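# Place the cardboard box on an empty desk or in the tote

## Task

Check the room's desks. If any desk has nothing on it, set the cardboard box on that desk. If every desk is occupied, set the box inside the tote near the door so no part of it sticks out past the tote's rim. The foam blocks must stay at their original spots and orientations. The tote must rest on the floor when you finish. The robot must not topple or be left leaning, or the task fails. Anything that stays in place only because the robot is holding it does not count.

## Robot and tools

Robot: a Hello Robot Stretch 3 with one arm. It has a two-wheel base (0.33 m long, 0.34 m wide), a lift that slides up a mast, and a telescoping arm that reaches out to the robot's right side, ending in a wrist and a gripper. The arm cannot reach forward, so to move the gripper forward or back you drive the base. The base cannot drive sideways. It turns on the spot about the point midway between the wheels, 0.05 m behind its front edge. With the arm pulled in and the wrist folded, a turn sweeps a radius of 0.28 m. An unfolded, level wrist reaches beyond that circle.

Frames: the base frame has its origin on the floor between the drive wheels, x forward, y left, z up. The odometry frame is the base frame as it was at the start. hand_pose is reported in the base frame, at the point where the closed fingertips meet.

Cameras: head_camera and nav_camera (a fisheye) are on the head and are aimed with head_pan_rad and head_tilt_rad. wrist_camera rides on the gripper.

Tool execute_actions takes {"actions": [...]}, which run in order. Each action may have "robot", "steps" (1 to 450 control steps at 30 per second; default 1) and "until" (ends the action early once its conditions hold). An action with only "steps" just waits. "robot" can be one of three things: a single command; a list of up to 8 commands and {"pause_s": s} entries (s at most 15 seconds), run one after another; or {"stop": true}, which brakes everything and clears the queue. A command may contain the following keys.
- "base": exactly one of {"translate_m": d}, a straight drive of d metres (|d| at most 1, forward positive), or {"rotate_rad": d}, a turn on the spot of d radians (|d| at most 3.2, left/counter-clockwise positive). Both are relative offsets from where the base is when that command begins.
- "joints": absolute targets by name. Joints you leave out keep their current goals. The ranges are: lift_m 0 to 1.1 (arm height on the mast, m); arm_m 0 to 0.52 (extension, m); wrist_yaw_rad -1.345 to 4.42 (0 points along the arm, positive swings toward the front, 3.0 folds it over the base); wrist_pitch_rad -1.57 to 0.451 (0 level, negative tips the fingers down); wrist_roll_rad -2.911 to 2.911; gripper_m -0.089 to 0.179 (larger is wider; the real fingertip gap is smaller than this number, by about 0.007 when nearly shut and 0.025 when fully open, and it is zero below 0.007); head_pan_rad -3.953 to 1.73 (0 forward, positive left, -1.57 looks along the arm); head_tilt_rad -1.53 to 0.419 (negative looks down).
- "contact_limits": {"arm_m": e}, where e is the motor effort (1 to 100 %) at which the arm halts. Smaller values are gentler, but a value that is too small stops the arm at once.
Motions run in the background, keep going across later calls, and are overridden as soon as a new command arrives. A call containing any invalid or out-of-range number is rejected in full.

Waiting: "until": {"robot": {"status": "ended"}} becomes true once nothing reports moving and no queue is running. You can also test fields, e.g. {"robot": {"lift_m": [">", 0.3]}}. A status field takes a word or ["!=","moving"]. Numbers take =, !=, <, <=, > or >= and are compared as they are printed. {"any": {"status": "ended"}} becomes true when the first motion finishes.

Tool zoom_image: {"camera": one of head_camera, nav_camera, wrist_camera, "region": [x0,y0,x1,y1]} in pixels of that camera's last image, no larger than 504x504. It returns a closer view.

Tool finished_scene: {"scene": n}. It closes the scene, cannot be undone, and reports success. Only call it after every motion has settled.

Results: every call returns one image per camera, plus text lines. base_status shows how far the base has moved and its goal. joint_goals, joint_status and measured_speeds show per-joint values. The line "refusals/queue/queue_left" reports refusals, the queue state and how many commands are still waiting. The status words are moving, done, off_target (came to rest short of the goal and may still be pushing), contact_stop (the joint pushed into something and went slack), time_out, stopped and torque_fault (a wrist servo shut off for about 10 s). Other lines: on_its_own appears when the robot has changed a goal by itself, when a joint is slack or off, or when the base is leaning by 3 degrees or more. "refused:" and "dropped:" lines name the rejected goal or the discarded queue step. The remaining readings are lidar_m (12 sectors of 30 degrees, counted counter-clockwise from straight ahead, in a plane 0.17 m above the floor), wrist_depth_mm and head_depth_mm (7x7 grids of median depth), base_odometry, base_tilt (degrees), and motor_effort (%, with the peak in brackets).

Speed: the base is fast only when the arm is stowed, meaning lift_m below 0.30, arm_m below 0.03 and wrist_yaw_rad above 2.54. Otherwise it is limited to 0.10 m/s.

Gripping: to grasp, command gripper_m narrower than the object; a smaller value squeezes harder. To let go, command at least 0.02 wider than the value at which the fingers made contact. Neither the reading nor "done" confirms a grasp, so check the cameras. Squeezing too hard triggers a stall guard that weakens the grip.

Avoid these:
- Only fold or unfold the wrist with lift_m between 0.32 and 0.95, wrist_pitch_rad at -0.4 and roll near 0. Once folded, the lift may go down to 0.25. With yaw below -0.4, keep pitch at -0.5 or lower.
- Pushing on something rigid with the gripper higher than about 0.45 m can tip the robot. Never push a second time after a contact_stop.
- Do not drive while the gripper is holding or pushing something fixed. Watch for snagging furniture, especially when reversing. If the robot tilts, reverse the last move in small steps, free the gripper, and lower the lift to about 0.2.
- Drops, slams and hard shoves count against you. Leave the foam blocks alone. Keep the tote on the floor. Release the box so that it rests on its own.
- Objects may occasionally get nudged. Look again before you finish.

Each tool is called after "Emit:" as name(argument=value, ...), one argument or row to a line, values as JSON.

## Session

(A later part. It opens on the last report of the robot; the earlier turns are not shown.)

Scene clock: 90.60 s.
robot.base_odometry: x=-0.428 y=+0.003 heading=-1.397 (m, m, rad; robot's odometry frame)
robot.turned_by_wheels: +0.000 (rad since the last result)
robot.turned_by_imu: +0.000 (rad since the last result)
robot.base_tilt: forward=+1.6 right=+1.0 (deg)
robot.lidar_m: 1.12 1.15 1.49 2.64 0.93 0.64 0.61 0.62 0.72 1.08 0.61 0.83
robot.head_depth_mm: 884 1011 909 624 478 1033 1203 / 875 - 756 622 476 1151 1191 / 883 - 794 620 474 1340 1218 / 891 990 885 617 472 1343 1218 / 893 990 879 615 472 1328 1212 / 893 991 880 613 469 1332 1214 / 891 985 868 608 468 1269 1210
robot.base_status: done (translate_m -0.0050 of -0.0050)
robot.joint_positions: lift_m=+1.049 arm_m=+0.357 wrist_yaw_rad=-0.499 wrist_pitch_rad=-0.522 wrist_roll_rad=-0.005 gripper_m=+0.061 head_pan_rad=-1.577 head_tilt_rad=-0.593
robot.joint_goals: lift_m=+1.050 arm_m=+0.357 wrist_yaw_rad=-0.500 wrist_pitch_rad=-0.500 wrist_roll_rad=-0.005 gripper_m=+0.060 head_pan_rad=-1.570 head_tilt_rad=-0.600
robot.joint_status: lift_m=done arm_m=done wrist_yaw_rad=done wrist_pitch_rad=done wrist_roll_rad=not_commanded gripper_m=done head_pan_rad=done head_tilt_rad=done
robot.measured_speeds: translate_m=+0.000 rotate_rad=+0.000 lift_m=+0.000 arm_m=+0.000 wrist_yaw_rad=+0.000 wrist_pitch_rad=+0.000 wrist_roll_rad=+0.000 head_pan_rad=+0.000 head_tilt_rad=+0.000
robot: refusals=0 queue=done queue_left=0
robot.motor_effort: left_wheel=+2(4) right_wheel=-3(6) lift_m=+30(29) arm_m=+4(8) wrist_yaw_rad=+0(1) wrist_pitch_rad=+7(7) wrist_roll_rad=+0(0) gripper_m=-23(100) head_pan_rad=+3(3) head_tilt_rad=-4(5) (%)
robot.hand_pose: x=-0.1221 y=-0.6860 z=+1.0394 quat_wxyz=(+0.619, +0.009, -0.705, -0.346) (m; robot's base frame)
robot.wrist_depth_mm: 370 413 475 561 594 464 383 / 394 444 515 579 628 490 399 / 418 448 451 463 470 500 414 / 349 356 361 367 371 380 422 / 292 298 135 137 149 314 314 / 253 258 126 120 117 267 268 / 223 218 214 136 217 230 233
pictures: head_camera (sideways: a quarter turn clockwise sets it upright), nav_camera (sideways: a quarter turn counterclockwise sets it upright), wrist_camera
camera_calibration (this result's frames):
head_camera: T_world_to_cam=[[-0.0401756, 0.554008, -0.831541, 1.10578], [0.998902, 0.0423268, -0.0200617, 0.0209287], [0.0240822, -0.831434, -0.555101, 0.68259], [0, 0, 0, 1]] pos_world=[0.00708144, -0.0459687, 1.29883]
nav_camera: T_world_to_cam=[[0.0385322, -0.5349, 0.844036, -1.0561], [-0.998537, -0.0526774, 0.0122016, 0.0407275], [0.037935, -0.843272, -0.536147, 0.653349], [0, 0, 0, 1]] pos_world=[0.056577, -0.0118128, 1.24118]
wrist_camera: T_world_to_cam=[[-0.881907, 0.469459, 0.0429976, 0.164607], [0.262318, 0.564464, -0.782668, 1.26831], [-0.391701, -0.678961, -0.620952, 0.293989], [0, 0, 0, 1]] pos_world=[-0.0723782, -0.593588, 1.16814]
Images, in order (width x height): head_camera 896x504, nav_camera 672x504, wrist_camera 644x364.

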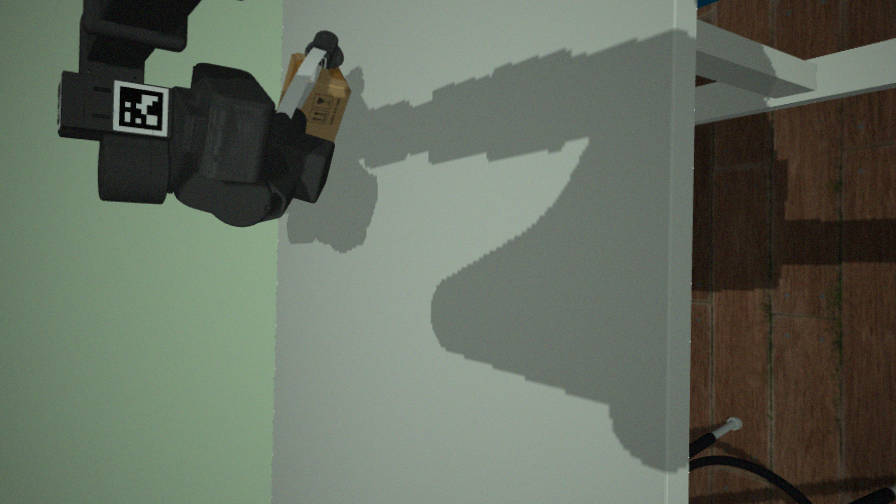

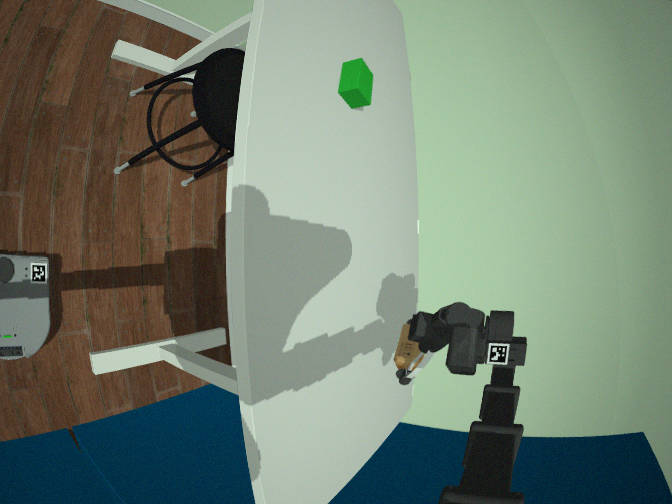

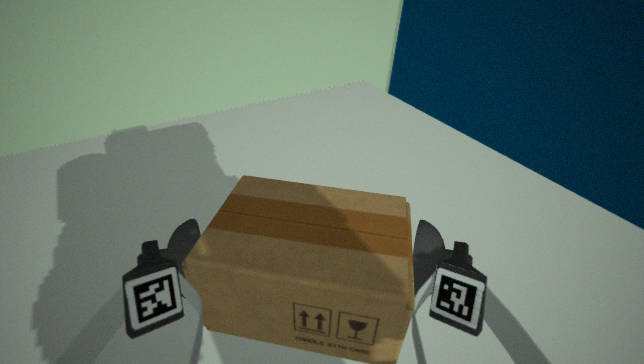

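Emit:
execute_actions(
  actions=[
    {"robot":[{"joints":{"arm_m":0.0,"wrist_yaw_rad":1.5,"head_pan_rad":0.8,"head_tilt_rad":-0.5}},{"base":{"rotate_rad":1.65}},{"base":{"translate_m":0.2},"joints":{"lift_m":0.8,"wrist_pitch_rad":-0.4}},{"base":{"translate_m":0.3},"joints":{"wrist_yaw_rad":2.62,"lift_m":0.4}},{"joints":{"lift_m":0.285}},{"base":{"translate_m":1.0}},{"base":{"translate_m":0.55}}],"steps":450,"until":{"robot":{"status":"ended"}}},
    {"steps":450,"until":{"robot":{"status":"ended"}}},
  ],
)

Scene clock: 128.23 s.
robot.base_odometry: x=+1.557 y=+0.517 heading=+0.253 (m, m, rad; robot's odometry frame)
robot.turned_by_wheels: +1.650 (rad since the last result)
robot.turned_by_imu: +1.691 (rad since the last result)
robot.base_tilt: forward=+1.5 right=+1.0 (deg)
robot.lidar_m: 0.59 0.65 0.90 2.66 0.72 0.82 2.43 1.62 1.20 1.17 0.83 0.62
robot.head_depth_mm: 579 615 659 704 762 827 908 / 637 680 732 792 863 942 1046 / 705 761 825 899 987 1105 1209 / 792 861 946 1045 1173 1331 1277 / 900 989 1101 1243 1427 1492 1272 / 1046 1167 1322 1543 1750 1538 1266 / 1238 1426 1675 2034 1934 1530 1259
robot.base_status: done (translate_m +0.5500 of +0.5500)
robot.joint_positions: lift_m=+0.286 arm_m=+0.001 wrist_yaw_rad=+2.617 wrist_pitch_rad=-0.428 wrist_roll_rad=-0.005 gripper_m=+0.061 head_pan_rad=+0.793 head_tilt_rad=-0.507
robot.joint_goals: lift_m=+0.285 arm_m=+0.000 wrist_yaw_rad=+2.620 wrist_pitch_rad=-0.400 wrist_roll_rad=-0.005 gripper_m=+0.060 head_pan_rad=+0.800 head_tilt_rad=-0.500
robot.joint_status: lift_m=done arm_m=done wrist_yaw_rad=done wrist_pitch_rad=done wrist_roll_rad=not_commanded gripper_m=done head_pan_rad=done head_tilt_rad=done
robot.measured_speeds: translate_m=+0.000 rotate_rad=+0.000 lift_m=+0.000 arm_m=+0.000 wrist_yaw_rad=+0.000 wrist_pitch_rad=+0.000 wrist_roll_rad=+0.000 head_pan_rad=+0.000 head_tilt_rad=+0.000
robot: refusals=0 queue=done queue_left=0
robot.motor_effort: left_wheel=-2(8) right_wheel=+2(6) lift_m=+10(30) arm_m=-5(9) wrist_yaw_rad=+3(5) wrist_pitch_rad=+9(10) wrist_roll_rad=+0(0) gripper_m=-23(23) head_pan_rad=+3(33) head_tilt_rad=+4(18) (%)
robot.hand_pose: x=+0.0905 y=+0.0469 z=+0.2960 quat_wxyz=(+0.325, +0.704, -0.033, +0.630) (m; robot's base frame)
robot.wrist_depth_mm: - - - - 760 583 465 / - - - - 803 597 478 / - - - - 852 625 499 / 769 761 777 805 774 653 508 / 609 622 135 137 149 634 521 / 516 530 127 120 117 546 507 / - - 146 136 430 459 467
pictures: head_camera (sideways: a quarter turn clockwise sets it upright), nav_camera (sideways: a quarter turn counterclockwise sets it upright), wrist_camera
camera_calibration (this result's frames):
head_camera: T_world_to_cam=[[-0.305846, -0.372645, -0.876124, 1.16554], [-0.744157, 0.667567, -0.0241617, 0.0369017], [0.593876, 0.644585, -0.481479, 0.583326], [0, 0, 0, 1]] pos_world=[0.0375129, 0.0336959, 1.30291]
nav_camera: T_world_to_cam=[[0.292994, 0.357087, 0.886929, -1.11359], [0.751561, -0.659439, 0.0172217, 0.0235147], [0.591025, 0.661535, -0.461585, 0.552959], [0, 0, 0, 1]] pos_world=[-0.0182092, 0.0473546, 1.24251]
wrist_camera: T_world_to_cam=[[0.867684, -0.495188, 0.0437543, -0.0733427], [-0.238333, -0.491621, -0.83756, 0.328049], [0.43626, 0.716309, -0.544591, 0.250295], [0, 0, 0, 1]] pos_world=[0.0326295, -0.0543313, 0.414278]
Images, in order (width x height): head_camera 896x504, nav_camera 672x504, wrist_camera 644x364.

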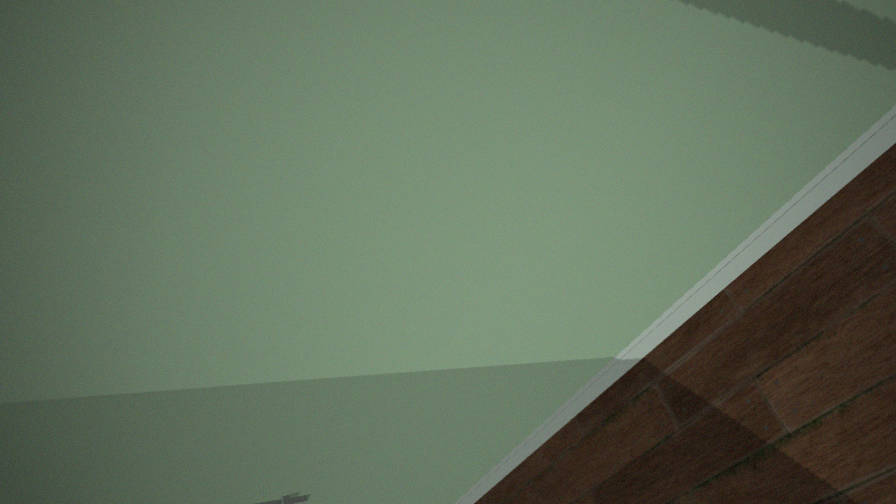

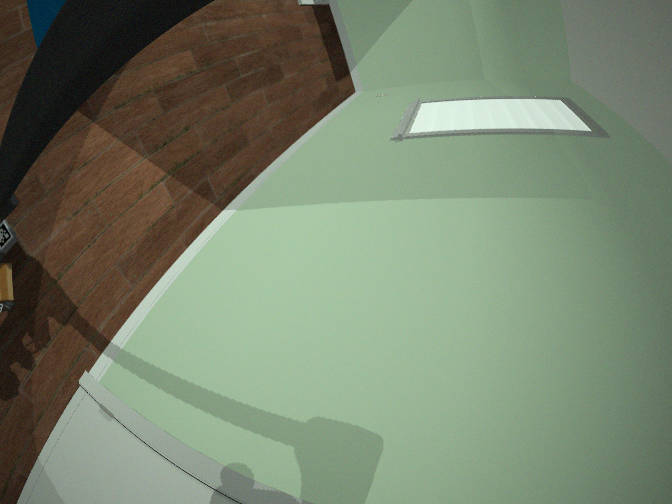

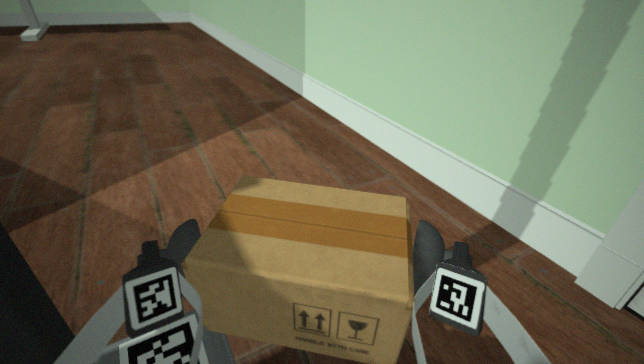

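Emit:
execute_actions(
  actions=[
    {"robot":[{"base":{"rotate_rad":1.45},"joints":{"head_pan_rad":0.6,"head_tilt_rad":-0.35}},{"base":{"translate_m":0.8}}],"steps":450,"until":{"robot":{"status":"ended"}}},
  ],
)

Scene clock: 138.07 s.
robot.base_odometry: x=+1.451 y=+1.310 heading=+1.703 (m, m, rad; robot's odometry frame)
robot.turned_by_wheels: +1.450 (rad since the last result)
robot.turned_by_imu: +1.479 (rad since the last result)
robot.base_tilt: forward=+1.6 right=+1.0 (deg)
robot.lidar_m: 1.58 2.39 0.44 0.41 0.42 2.10 1.96 0.86 0.58 0.55 0.55 0.71
robot.head_depth_mm: 2410 2564 2644 2836 2491 1815 1440 / 2578 2700 2861 3086 2443 1806 1433 / 2725 2890 3061 3262 2450 1789 1421 / 2957 3093 3296 3496 2416 1794 1416 / 3127 3317 3549 3468 2416 1755 1405 / 3358 3618 3923 3643 2399 1751 1413 / 3481 3704 3910 3613 2370 1760 1398
robot.base_status: done (translate_m +0.8000 of +0.8000)
robot.joint_positions: lift_m=+0.286 arm_m=+0.001 wrist_yaw_rad=+2.617 wrist_pitch_rad=-0.428 wrist_roll_rad=-0.005 gripper_m=+0.061 head_pan_rad=+0.607 head_tilt_rad=-0.359
robot.joint_goals: lift_m=+0.285 arm_m=+0.000 wrist_yaw_rad=+2.620 wrist_pitch_rad=-0.400 wrist_roll_rad=-0.005 gripper_m=+0.060 head_pan_rad=+0.600 head_tilt_rad=-0.350
robot.joint_status: lift_m=done arm_m=done wrist_yaw_rad=done wrist_pitch_rad=done wrist_roll_rad=not_commanded gripper_m=done head_pan_rad=done head_tilt_rad=done
robot.measured_speeds: translate_m=+0.000 rotate_rad=+0.000 lift_m=+0.000 arm_m=+0.000 wrist_yaw_rad=+0.000 wrist_pitch_rad=+0.000 wrist_roll_rad=+0.000 head_pan_rad=+0.000 head_tilt_rad=+0.000
robot: refusals=0 queue=done queue_left=0
robot.motor_effort: left_wheel=-2(10) right_wheel=+2(6) lift_m=+10(10) arm_m=-5(5) wrist_yaw_rad=+2(2) wrist_pitch_rad=+9(9) wrist_roll_rad=+0(0) gripper_m=-22(23) head_pan_rad=-3(20) head_tilt_rad=+5(25) (%)
robot.hand_pose: x=+0.0905 y=+0.0468 z=+0.2960 quat_wxyz=(+0.325, +0.704, -0.033, +0.630) (m; robot's base frame)
robot.wrist_depth_mm: 347 387 451 - - - - / 362 414 485 - - - - / 385 436 521 - - - - / 410 475 541 790 813 824 833 / 436 502 135 137 149 656 660 / 478 509 126 120 117 539 540 / - - 146 136 432 458 462
pictures: head_camera (sideways: a quarter turn clockwise sets it upright), nav_camera (sideways: a quarter turn counterclockwise sets it upright), wrist_camera
camera_calibration (this result's frames):
head_camera: T_world_to_cam=[[-0.258912, -0.232849, -0.937415, 1.24522], [-0.604473, 0.796031, -0.0307758, 0.0446658], [0.753377, 0.558674, -0.346852, 0.407164], [0, 0, 0, 1]] pos_world=[0.0426539, 0.0269215, 1.30989]
nav_camera: T_world_to_cam=[[0.242275, 0.219152, 0.945132, -1.18923], [0.613995, -0.788896, 0.0255342, 0.0135278], [0.751207, 0.574121, -0.325688, 0.375136], [0, 0, 0, 1]] pos_world=[-0.00198943, 0.0559226, 1.24582]
wrist_camera: T_world_to_cam=[[0.867708, -0.495145, 0.0437581, -0.0733437], [-0.238306, -0.491634, -0.837559, 0.328041], [0.436226, 0.716329, -0.544591, 0.250306], [0, 0, 0, 1]] pos_world=[0.0326249, -0.0543412, 0.414278]
Images, in order (width x height): head_camera 896x504, nav_camera 672x504, wrist_camera 644x364.

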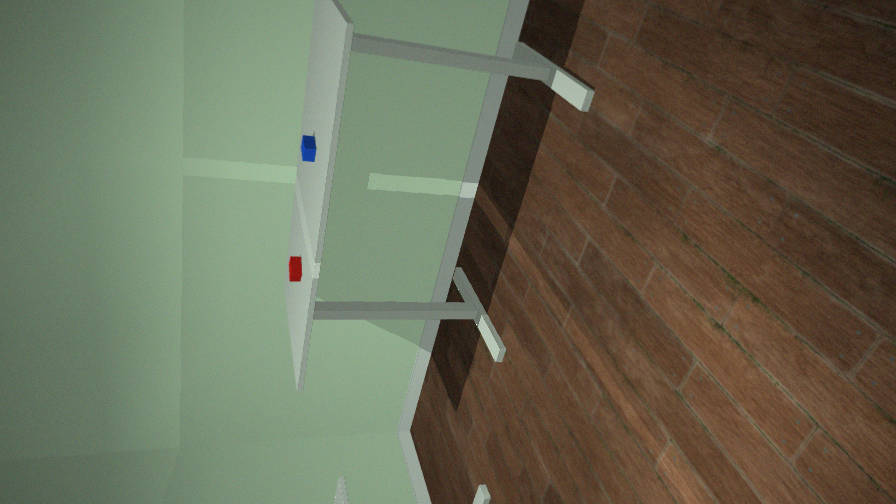

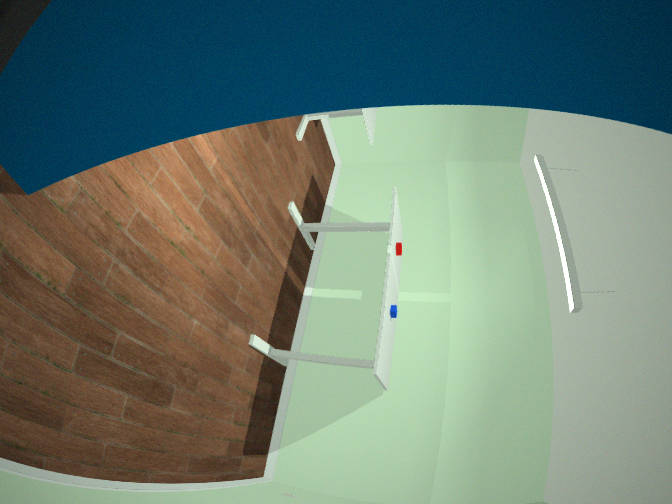

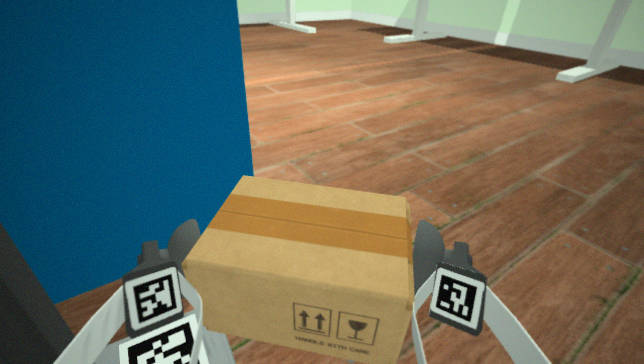

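Emit:
execute_actions(
  actions=[
    {"robot":[{"base":{"translate_m":0.7}},{"base":{"rotate_rad":1.4},"joints":{"head_pan_rad":0.0,"head_tilt_rad":-0.3}}],"steps":450,"until":{"robot":{"status":"ended"}}},
  ],
)

Scene clock: 147.50 s.
robot.base_odometry: x=+1.359 y=+2.003 heading=+3.103 (m, m, rad; robot's odometry frame)
robot.turned_by_wheels: +1.400 (rad since the last result)
robot.turned_by_imu: +1.428 (rad since the last result)
robot.base_tilt: forward=+1.6 right=+1.1 (deg)
robot.lidar_m: 3.00 1.43 0.68 0.97 0.96 0.56 0.48 0.48 0.56 0.98 1.75 2.42
robot.head_depth_mm: 3130 3345 3582 3739 2713 1943 1508 / 3069 3248 3491 3645 2701 1901 1501 / 2964 3190 3413 3591 2639 1889 1491 / 2916 3121 3277 3551 2618 1885 1481 / 2868 3051 3244 3415 2622 1891 1464 / 2794 3024 3143 3345 2576 1854 1462 / 2808 2902 3094 3255 2505 1854 1459
robot.base_status: done (rotate_rad +1.3999 of +1.4000)
robot.joint_positions: lift_m=+0.286 arm_m=+0.001 wrist_yaw_rad=+2.617 wrist_pitch_rad=-0.428 wrist_roll_rad=-0.005 gripper_m=+0.061 head_pan_rad=+0.007 head_tilt_rad=-0.309
robot.joint_goals: lift_m=+0.285 arm_m=+0.000 wrist_yaw_rad=+2.620 wrist_pitch_rad=-0.400 wrist_roll_rad=-0.005 gripper_m=+0.060 head_pan_rad=+0.000 head_tilt_rad=-0.300
robot.joint_status: lift_m=done arm_m=done wrist_yaw_rad=done wrist_pitch_rad=done wrist_roll_rad=not_commanded gripper_m=done head_pan_rad=done head_tilt_rad=done
robot.measured_speeds: translate_m=+0.000 rotate_rad=+0.000 lift_m=+0.000 arm_m=+0.000 wrist_yaw_rad=+0.000 wrist_pitch_rad=+0.000 wrist_roll_rad=+0.000 head_pan_rad=+0.000 head_tilt_rad=+0.000
robot: refusals=0 queue=done queue_left=0
robot.motor_effort: left_wheel=-3(9) right_wheel=+2(7) lift_m=+10(10) arm_m=-4(5) wrist_yaw_rad=+2(2) wrist_pitch_rad=+9(9) wrist_roll_rad=+0(0) gripper_m=-23(24) head_pan_rad=-3(31) head_tilt_rad=+6(15) (%)
robot.hand_pose: x=+0.0905 y=+0.0468 z=+0.2960 quat_wxyz=(+0.325, +0.704, -0.033, +0.630) (m; robot's base frame)
robot.wrist_depth_mm: - - 807 - - - - / - - 914 - - - - / - - 970 911 - - - / 751 772 783 795 809 816 842 / 607 623 135 137 149 659 664 / 510 525 127 120 117 545 545 / - - 146 136 429 457 464
pictures: head_camera (sideways: a quarter turn clockwise sets it upright), nav_camera (sideways: a quarter turn counterclockwise sets it upright), wrist_camera
camera_calibration (this result's frames):
head_camera: T_world_to_cam=[[-0.298709, -0.0456988, -0.95325, 1.26614], [-0.047973, 0.998309, -0.0328262, 0.0439425], [0.953138, 0.0359247, -0.300396, 0.345484], [0, 0, 0, 1]] pos_world=[0.0510209, 0.00158144, 1.31217]
nav_camera: T_world_to_cam=[[0.276891, 0.0437837, 0.959903, -1.20874], [0.0601034, -0.997794, 0.0281748, 0.0134671], [0.95902, 0.0498921, -0.278912, 0.31299], [0, 0, 0, 1]] pos_world=[0.0337155, 0.0507446, 1.24719]
wrist_camera: T_world_to_cam=[[0.867731, -0.495105, 0.0437618, -0.0733397], [-0.23828, -0.491645, -0.837561, 0.32804], [0.436196, 0.71635, -0.544589, 0.250309], [0, 0, 0, 1]] pos_world=[0.0326206, -0.0543405, 0.414278]
Images, in order (width x height): head_camera 896x504, nav_camera 672x504, wrist_camera 644x364.

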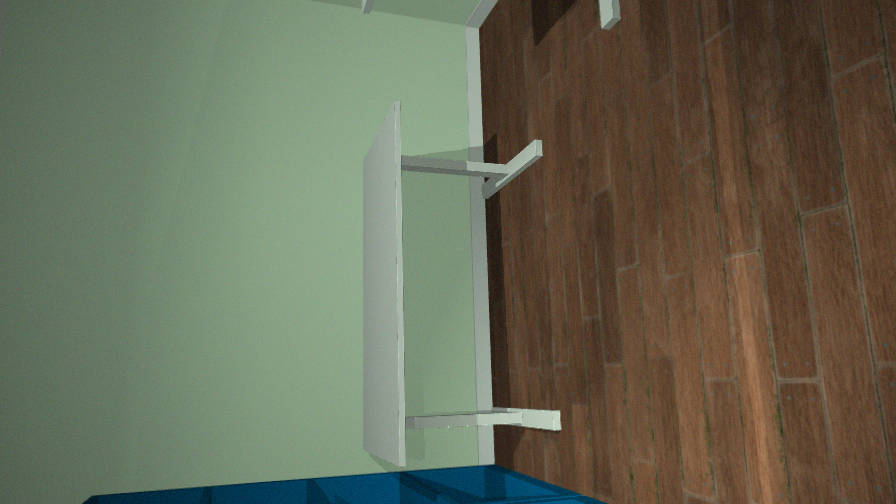

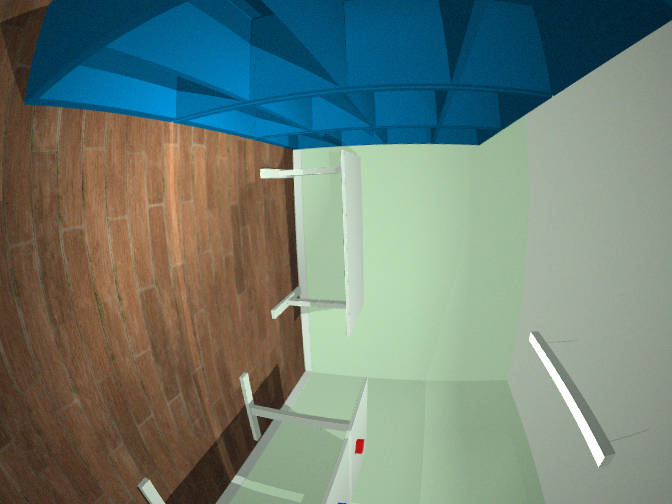

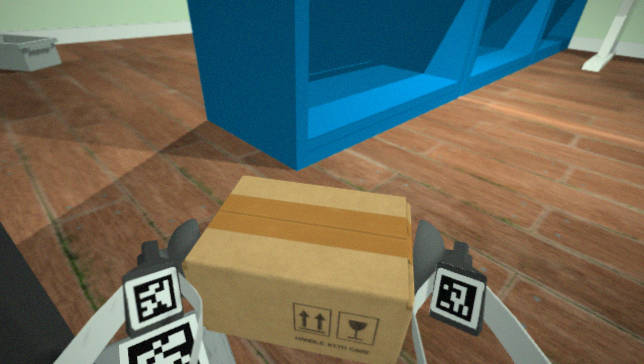

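Emit:
execute_actions(
  actions=[
    {"robot":[{"base":{"translate_m":1.0}},{"base":{"translate_m":1.0}},{"base":{"rotate_rad":1.72},"joints":{"head_pan_rad":-1.4,"head_tilt_rad":-0.8}},{"joints":{"lift_m":0.88}},{"joints":{"wrist_yaw_rad":0}}],"steps":450,"until":{"robot":{"status":"ended"}}},
    {"steps":450,"until":{"robot":{"status":"ended"}}},
  ],
)

Scene clock: 176.57 s.
robot.base_odometry: x=-0.639 y=+2.081 heading=-1.460 (m, m, rad; robot's odometry frame)
robot.turned_by_wheels: +1.720 (rad since the last result)
robot.turned_by_imu: +1.757 (rad since the last result)
robot.base_tilt: forward=+1.5 right=+1.0 (deg)
robot.lidar_m: 1.04 1.09 1.73 2.42 2.46 1.70 1.11 1.61 1.03 1.33 1.11 1.05
robot.head_depth_mm: 1107 1231 1012 805 1505 - - / 1121 1229 1005 802 - - - / 1138 1250 1005 800 1442 1298 1113 / 1156 1277 1004 823 1512 1290 1126 / 1175 1276 997 844 1522 1296 1131 / 1192 1290 999 843 1503 1289 1130 / 1215 1316 995 842 1507 1282 1127
robot.base_status: done (rotate_rad +1.7199 of +1.7200)
robot.joint_positions: lift_m=+0.879 arm_m=+0.001 wrist_yaw_rad=+0.004 wrist_pitch_rad=-0.428 wrist_roll_rad=-0.005 gripper_m=+0.061 head_pan_rad=-1.393 head_tilt_rad=-0.790
robot.joint_goals: lift_m=+0.880 arm_m=+0.000 wrist_yaw_rad=+0.000 wrist_pitch_rad=-0.400 wrist_roll_rad=-0.005 gripper_m=+0.060 head_pan_rad=-1.400 head_tilt_rad=-0.800
robot.joint_status: lift_m=done arm_m=done wrist_yaw_rad=done wrist_pitch_rad=done wrist_roll_rad=not_commanded gripper_m=done head_pan_rad=done head_tilt_rad=done
robot.measured_speeds: translate_m=+0.000 rotate_rad=+0.000 lift_m=+0.000 arm_m=+0.000 wrist_yaw_rad=+0.000 wrist_pitch_rad=+0.000 wrist_roll_rad=+0.000 head_pan_rad=+0.000 head_tilt_rad=+0.000
robot: refusals=0 queue=done queue_left=0
robot.motor_effort: left_wheel=-2(10) right_wheel=+2(7) lift_m=+30(28) arm_m=-4(5) wrist_yaw_rad=-2(3) wrist_pitch_rad=+8(9) wrist_roll_rad=+0(0) gripper_m=-23(22) head_pan_rad=-3(35) head_tilt_rad=-7(43) (%)
robot.hand_pose: x=-0.0207 y=-0.3694 z=+0.8899 quat_wxyz=(+0.693, +0.152, -0.689, -0.149) (m; robot's base frame)
robot.wrist_depth_mm: 940 971 973 - - - - / 986 998 - - - - - / 697 715 737 733 747 789 - / 529 541 543 558 568 576 585 / 426 434 135 136 148 477 487 / 889 - 127 119 117 - - / - - - 136 - - -
pictures: head_camera (sideways: a quarter turn clockwise sets it upright), nav_camera (sideways: a quarter turn counterclockwise sets it upright), wrist_camera
camera_calibration (this result's frames):
head_camera: T_world_to_cam=[[-0.167846, 0.68732, -0.706696, 0.943827], [0.973759, 0.227354, -0.0101548, 0.00818056], [0.153691, -0.689856, -0.707444, 0.879972], [0, 0, 0, 1]] pos_world=[0.0152081, -0.0435171, 1.28961]
nav_camera: T_world_to_cam=[[0.163233, -0.671614, 0.722696, -0.898689], [-0.971814, -0.235747, 0.000416772, 0.0559087], [0.170093, -0.702394, -0.691166, 0.854202], [0, 0, 0, 1]] pos_world=[0.0557345, 0.00959455, 1.23985]
wrist_camera: T_world_to_cam=[[-0.998996, -0.0095877, 0.0437593, -0.0682402], [-0.0419179, 0.544627, -0.83763, 0.981228], [-0.0158015, -0.838624, -0.544482, 0.336532], [0, 0, 0, 1]] pos_world=[-0.021723, -0.252834, 1.00813]
Images, in order (width x height): head_camera 896x504, nav_camera 672x504, wrist_camera 644x364.

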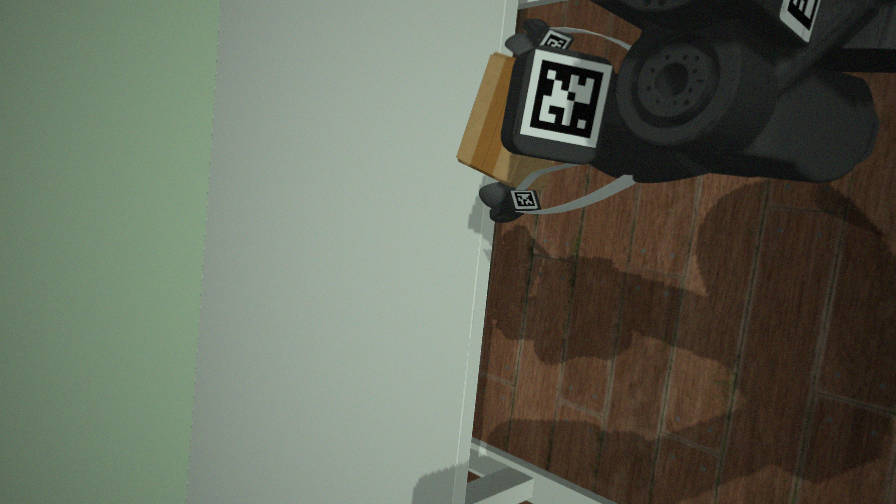

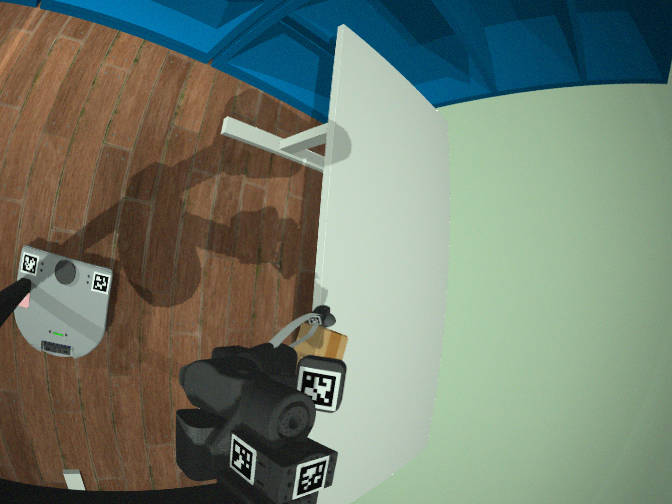

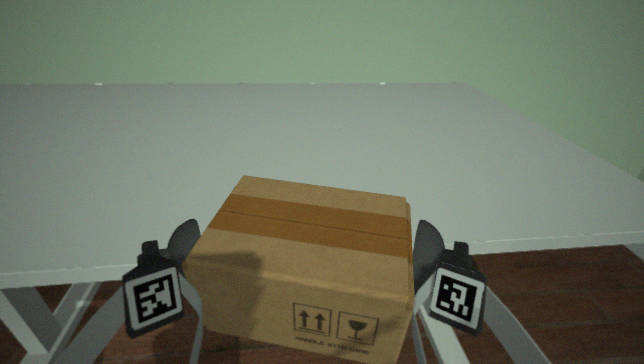

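Emit:
execute_actions(
  actions=[
    {"robot":[{"joints":{"arm_m":0.45,"wrist_pitch_rad":-0.5,"lift_m":0.82}},{"joints":{"lift_m":0.76}}],"steps":450,"until":{"robot":{"status":"ended"}}},
  ],
)

Scene clock: 187.63 s.
robot.base_odometry: x=-0.639 y=+2.081 heading=-1.460 (m, m, rad; robot's odometry frame)
robot.turned_by_wheels: +0.000 (rad since the last result)
robot.turned_by_imu: +0.000 (rad since the last result)
robot.base_tilt: forward=+1.6 right=+1.1 (deg)
robot.lidar_m: 1.04 1.10 1.73 2.42 2.46 1.70 1.11 1.61 1.02 1.33 1.11 1.05
robot.head_depth_mm: 1107 1231 - 792 1523 1293 1133 / 1126 1233 1066 802 1513 1299 1137 / 1137 1246 1008 827 1513 1300 1134 / 1161 1278 1005 823 1516 1300 1136 / 1172 1280 1002 846 1511 1293 1132 / 1195 1297 996 842 1501 1295 1126 / 1206 1316 994 841 1504 1282 1126
robot.base_status: done (rotate_rad +1.7199 of +1.7200)
robot.joint_positions: lift_m=+0.761 arm_m=+0.450 wrist_yaw_rad=+0.002 wrist_pitch_rad=-0.523 wrist_roll_rad=-0.005 gripper_m=+0.061 head_pan_rad=-1.393 head_tilt_rad=-0.790
robot.joint_goals: lift_m=+0.760 arm_m=+0.450 wrist_yaw_rad=+0.000 wrist_pitch_rad=-0.500 wrist_roll_rad=-0.005 gripper_m=+0.060 head_pan_rad=-1.400 head_tilt_rad=-0.800
robot.joint_status: lift_m=done arm_m=done wrist_yaw_rad=done wrist_pitch_rad=done wrist_roll_rad=not_commanded gripper_m=done head_pan_rad=done head_tilt_rad=done
robot.measured_speeds: translate_m=+0.000 rotate_rad=+0.000 lift_m=+0.000 arm_m=+0.000 wrist_yaw_rad=+0.000 wrist_pitch_rad=+0.000 wrist_roll_rad=+0.000 head_pan_rad=+0.000 head_tilt_rad=+0.000
robot: refusals=0 queue=done queue_left=0
robot.motor_effort: left_wheel=-2(2) right_wheel=+1(1) lift_m=+10(27) arm_m=+5(4) wrist_yaw_rad=-1(2) wrist_pitch_rad=+8(10) wrist_roll_rad=+0(0) gripper_m=-23(23) head_pan_rad=-4(4) head_tilt_rad=-6(6) (%)
robot.hand_pose: x=-0.0211 y=-0.8045 z=+0.7503 quat_wxyz=(+0.685, +0.184, -0.681, -0.182) (m; robot's base frame)
robot.wrist_depth_mm: 554 570 578 589 614 621 643 / 426 437 448 457 472 476 502 / 317 328 334 342 346 354 357 / 259 261 264 270 274 277 283 / 216 218 135 136 148 230 233 / 185 189 126 120 117 197 197 / 167 160 158 136 160 169 172
pictures: head_camera (sideways: a quarter turn clockwise sets it upright), nav_camera (sideways: a quarter turn counterclockwise sets it upright), wrist_camera
camera_calibration (this result's frames):
head_camera: T_world_to_cam=[[-0.167697, 0.687356, -0.706696, 0.943826], [0.973808, 0.227144, -0.0101548, 0.00818025], [0.153542, -0.689889, -0.707444, 0.879973], [0, 0, 0, 1]] pos_world=[0.0151987, -0.0435191, 1.28961]
nav_camera: T_world_to_cam=[[0.163088, -0.671649, 0.722696, -0.898688], [-0.971865, -0.235537, 0.000416762, 0.055909], [0.169942, -0.702431, -0.691166, 0.854203], [0, 0, 0, 1]] pos_world=[0.0557366, 0.00958383, 1.23985]
wrist_camera: T_world_to_cam=[[-0.998999, -0.0122705, 0.0430061, -0.0682565], [-0.0413007, 0.622024, -0.781908, 1.12179], [-0.0171564, -0.782902, -0.621909, -0.00143247], [0, 0, 0, 1]] pos_world=[-0.0218821, -0.69974, 0.879181]
Images, in order (width x height): head_camera 896x504, nav_camera 672x504, wrist_camera 644x364.

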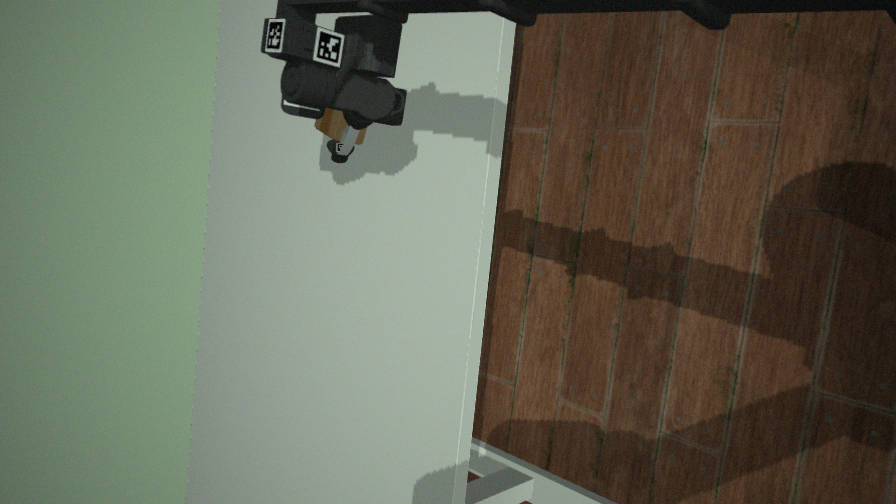

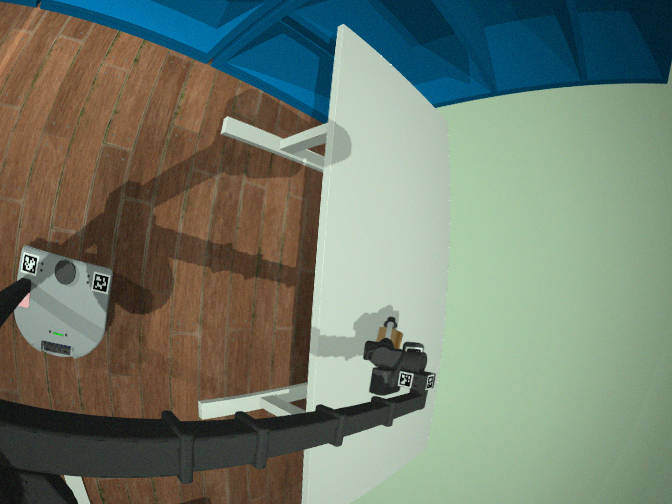

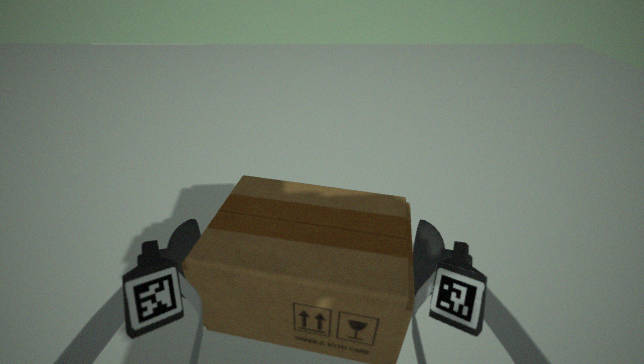

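Need about 26 mm of depth, which is roughly 16 mm lower.

Emit:
execute_actions(
  actions=[
    {"robot":[{"joints":{"lift_m":0.745}},{"joints":{"gripper_m":0.16}},{"joints":{"lift_m":0.83}}],"steps":450,"until":{"robot":{"status":"ended"}}},
  ],
)

Scene clock: 195.37 s.
robot.base_odometry: x=-0.639 y=+2.081 heading=-1.460 (m, m, rad; robot's odometry frame)
robot.turned_by_wheels: +0.000 (rad since the last result)
robot.turned_by_imu: +0.000 (rad since the last result)
robot.base_tilt: forward=+1.5 right=+1.1 (deg)
robot.lidar_m: 1.04 1.10 1.73 2.42 2.47 1.70 1.11 1.61 1.03 1.33 1.11 1.05
robot.head_depth_mm: 1107 1219 939 801 1515 1299 1136 / 1122 1231 901 803 1513 1296 1140 / 1142 1254 1005 824 1513 1286 1135 / 1158 1273 1003 822 1504 1287 1136 / 1172 1276 998 846 1509 1291 1128 / 1198 1290 1000 842 1512 1294 1131 / 1217 1312 995 840 1500 1288 1133
robot.base_status: done (rotate_rad +1.7199 of +1.7200)
robot.joint_positions: lift_m=+0.829 arm_m=+0.450 wrist_yaw_rad=+0.002 wrist_pitch_rad=-0.520 wrist_roll_rad=-0.005 gripper_m=+0.160 head_pan_rad=-1.393 head_tilt_rad=-0.790
robot.joint_goals: lift_m=+0.830 arm_m=+0.450 wrist_yaw_rad=+0.000 wrist_pitch_rad=-0.500 wrist_roll_rad=-0.005 gripper_m=+0.160 head_pan_rad=-1.400 head_tilt_rad=-0.800
robot.joint_status: lift_m=done arm_m=done wrist_yaw_rad=done wrist_pitch_rad=done wrist_roll_rad=not_commanded gripper_m=done head_pan_rad=done head_tilt_rad=done
robot.measured_speeds: translate_m=+0.000 rotate_rad=+0.000 lift_m=+0.000 arm_m=+0.000 wrist_yaw_rad=+0.000 wrist_pitch_rad=+0.000 wrist_roll_rad=+0.000 head_pan_rad=+0.000 head_tilt_rad=+0.000
robot: refusals=0 queue=done queue_left=0
robot.motor_effort: left_wheel=-2(2) right_wheel=+1(2) lift_m=+30(32) arm_m=+4(4) wrist_yaw_rad=-1(1) wrist_pitch_rad=+6(7) wrist_roll_rad=+0(0) gripper_m=+0(92) head_pan_rad=-3(3) head_tilt_rad=-6(6) (%)
robot.hand_pose: x=-0.0210 y=-0.8051 z=+0.8200 quat_wxyz=(+0.686, +0.183, -0.681, -0.181) (m; robot's base frame)
robot.wrist_depth_mm: 554 574 592 600 611 636 661 / 590 608 628 636 653 678 724 / 462 467 476 484 498 506 518 / 369 375 380 385 393 397 401 / 307 318 315 322 325 334 330 / 271 267 268 215 274 - 282 / - 233 196 187 238 237 247
pictures: head_camera (sideways: a quarter turn clockwise sets it upright), nav_camera (sideways: a quarter turn counterclockwise sets it upright), wrist_camera
camera_calibration (this result's frames):
head_camera: T_world_to_cam=[[-0.167697, 0.687356, -0.706696, 0.943827], [0.973808, 0.227144, -0.0101548, 0.00818026], [0.153542, -0.689889, -0.707444, 0.879973], [0, 0, 0, 1]] pos_world=[0.0151987, -0.0435191, 1.28961]
nav_camera: T_world_to_cam=[[0.163088, -0.671649, 0.722696, -0.898689], [-0.971865, -0.235537, 0.000416772, 0.055909], [0.169942, -0.702431, -0.691166, 0.854203], [0, 0, 0, 1]] pos_world=[0.0557366, 0.00958382, 1.23985]
wrist_camera: T_world_to_cam=[[-0.999, -0.0121083, 0.0430429, -0.0711572], [-0.041293, 0.619098, -0.784228, 1.17614], [-0.0171521, -0.785221, -0.618978, 0.0371751], [0, 0, 0, 1]] pos_world=[-0.0218821, -0.699816, 0.948434]
Images, in order (width x height): head_camera 896x504, nav_camera 672x504, wrist_camera 644x364.

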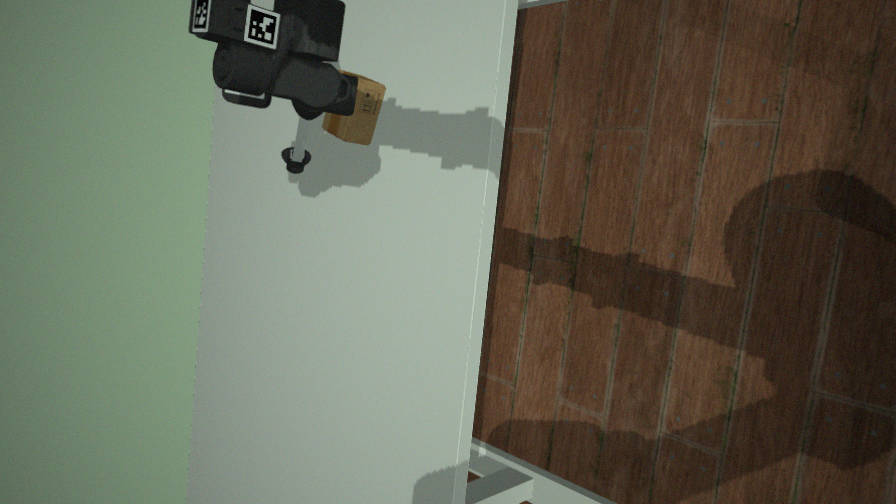

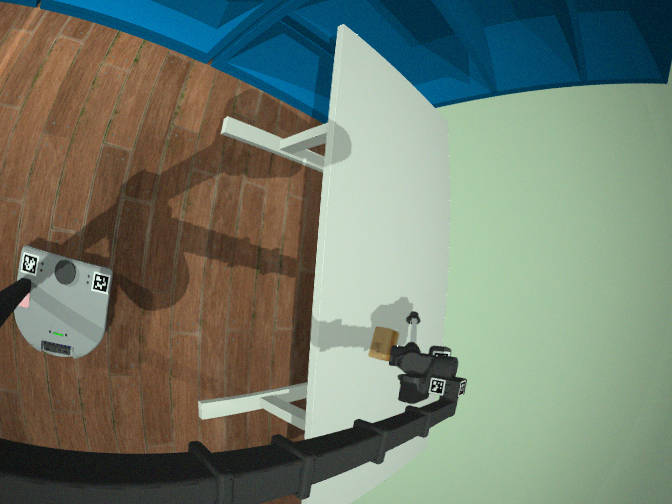

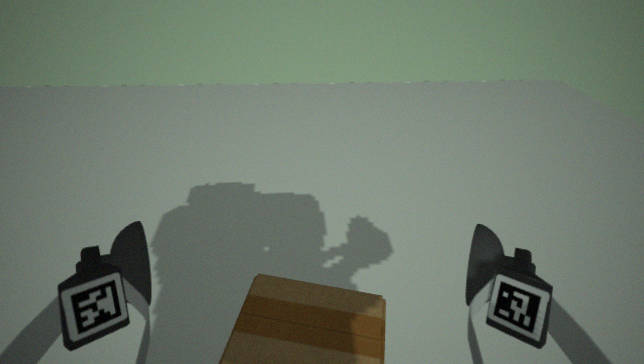

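Emit:
finished_scene(
  scene=1,
)

The scene is finished: the task was done.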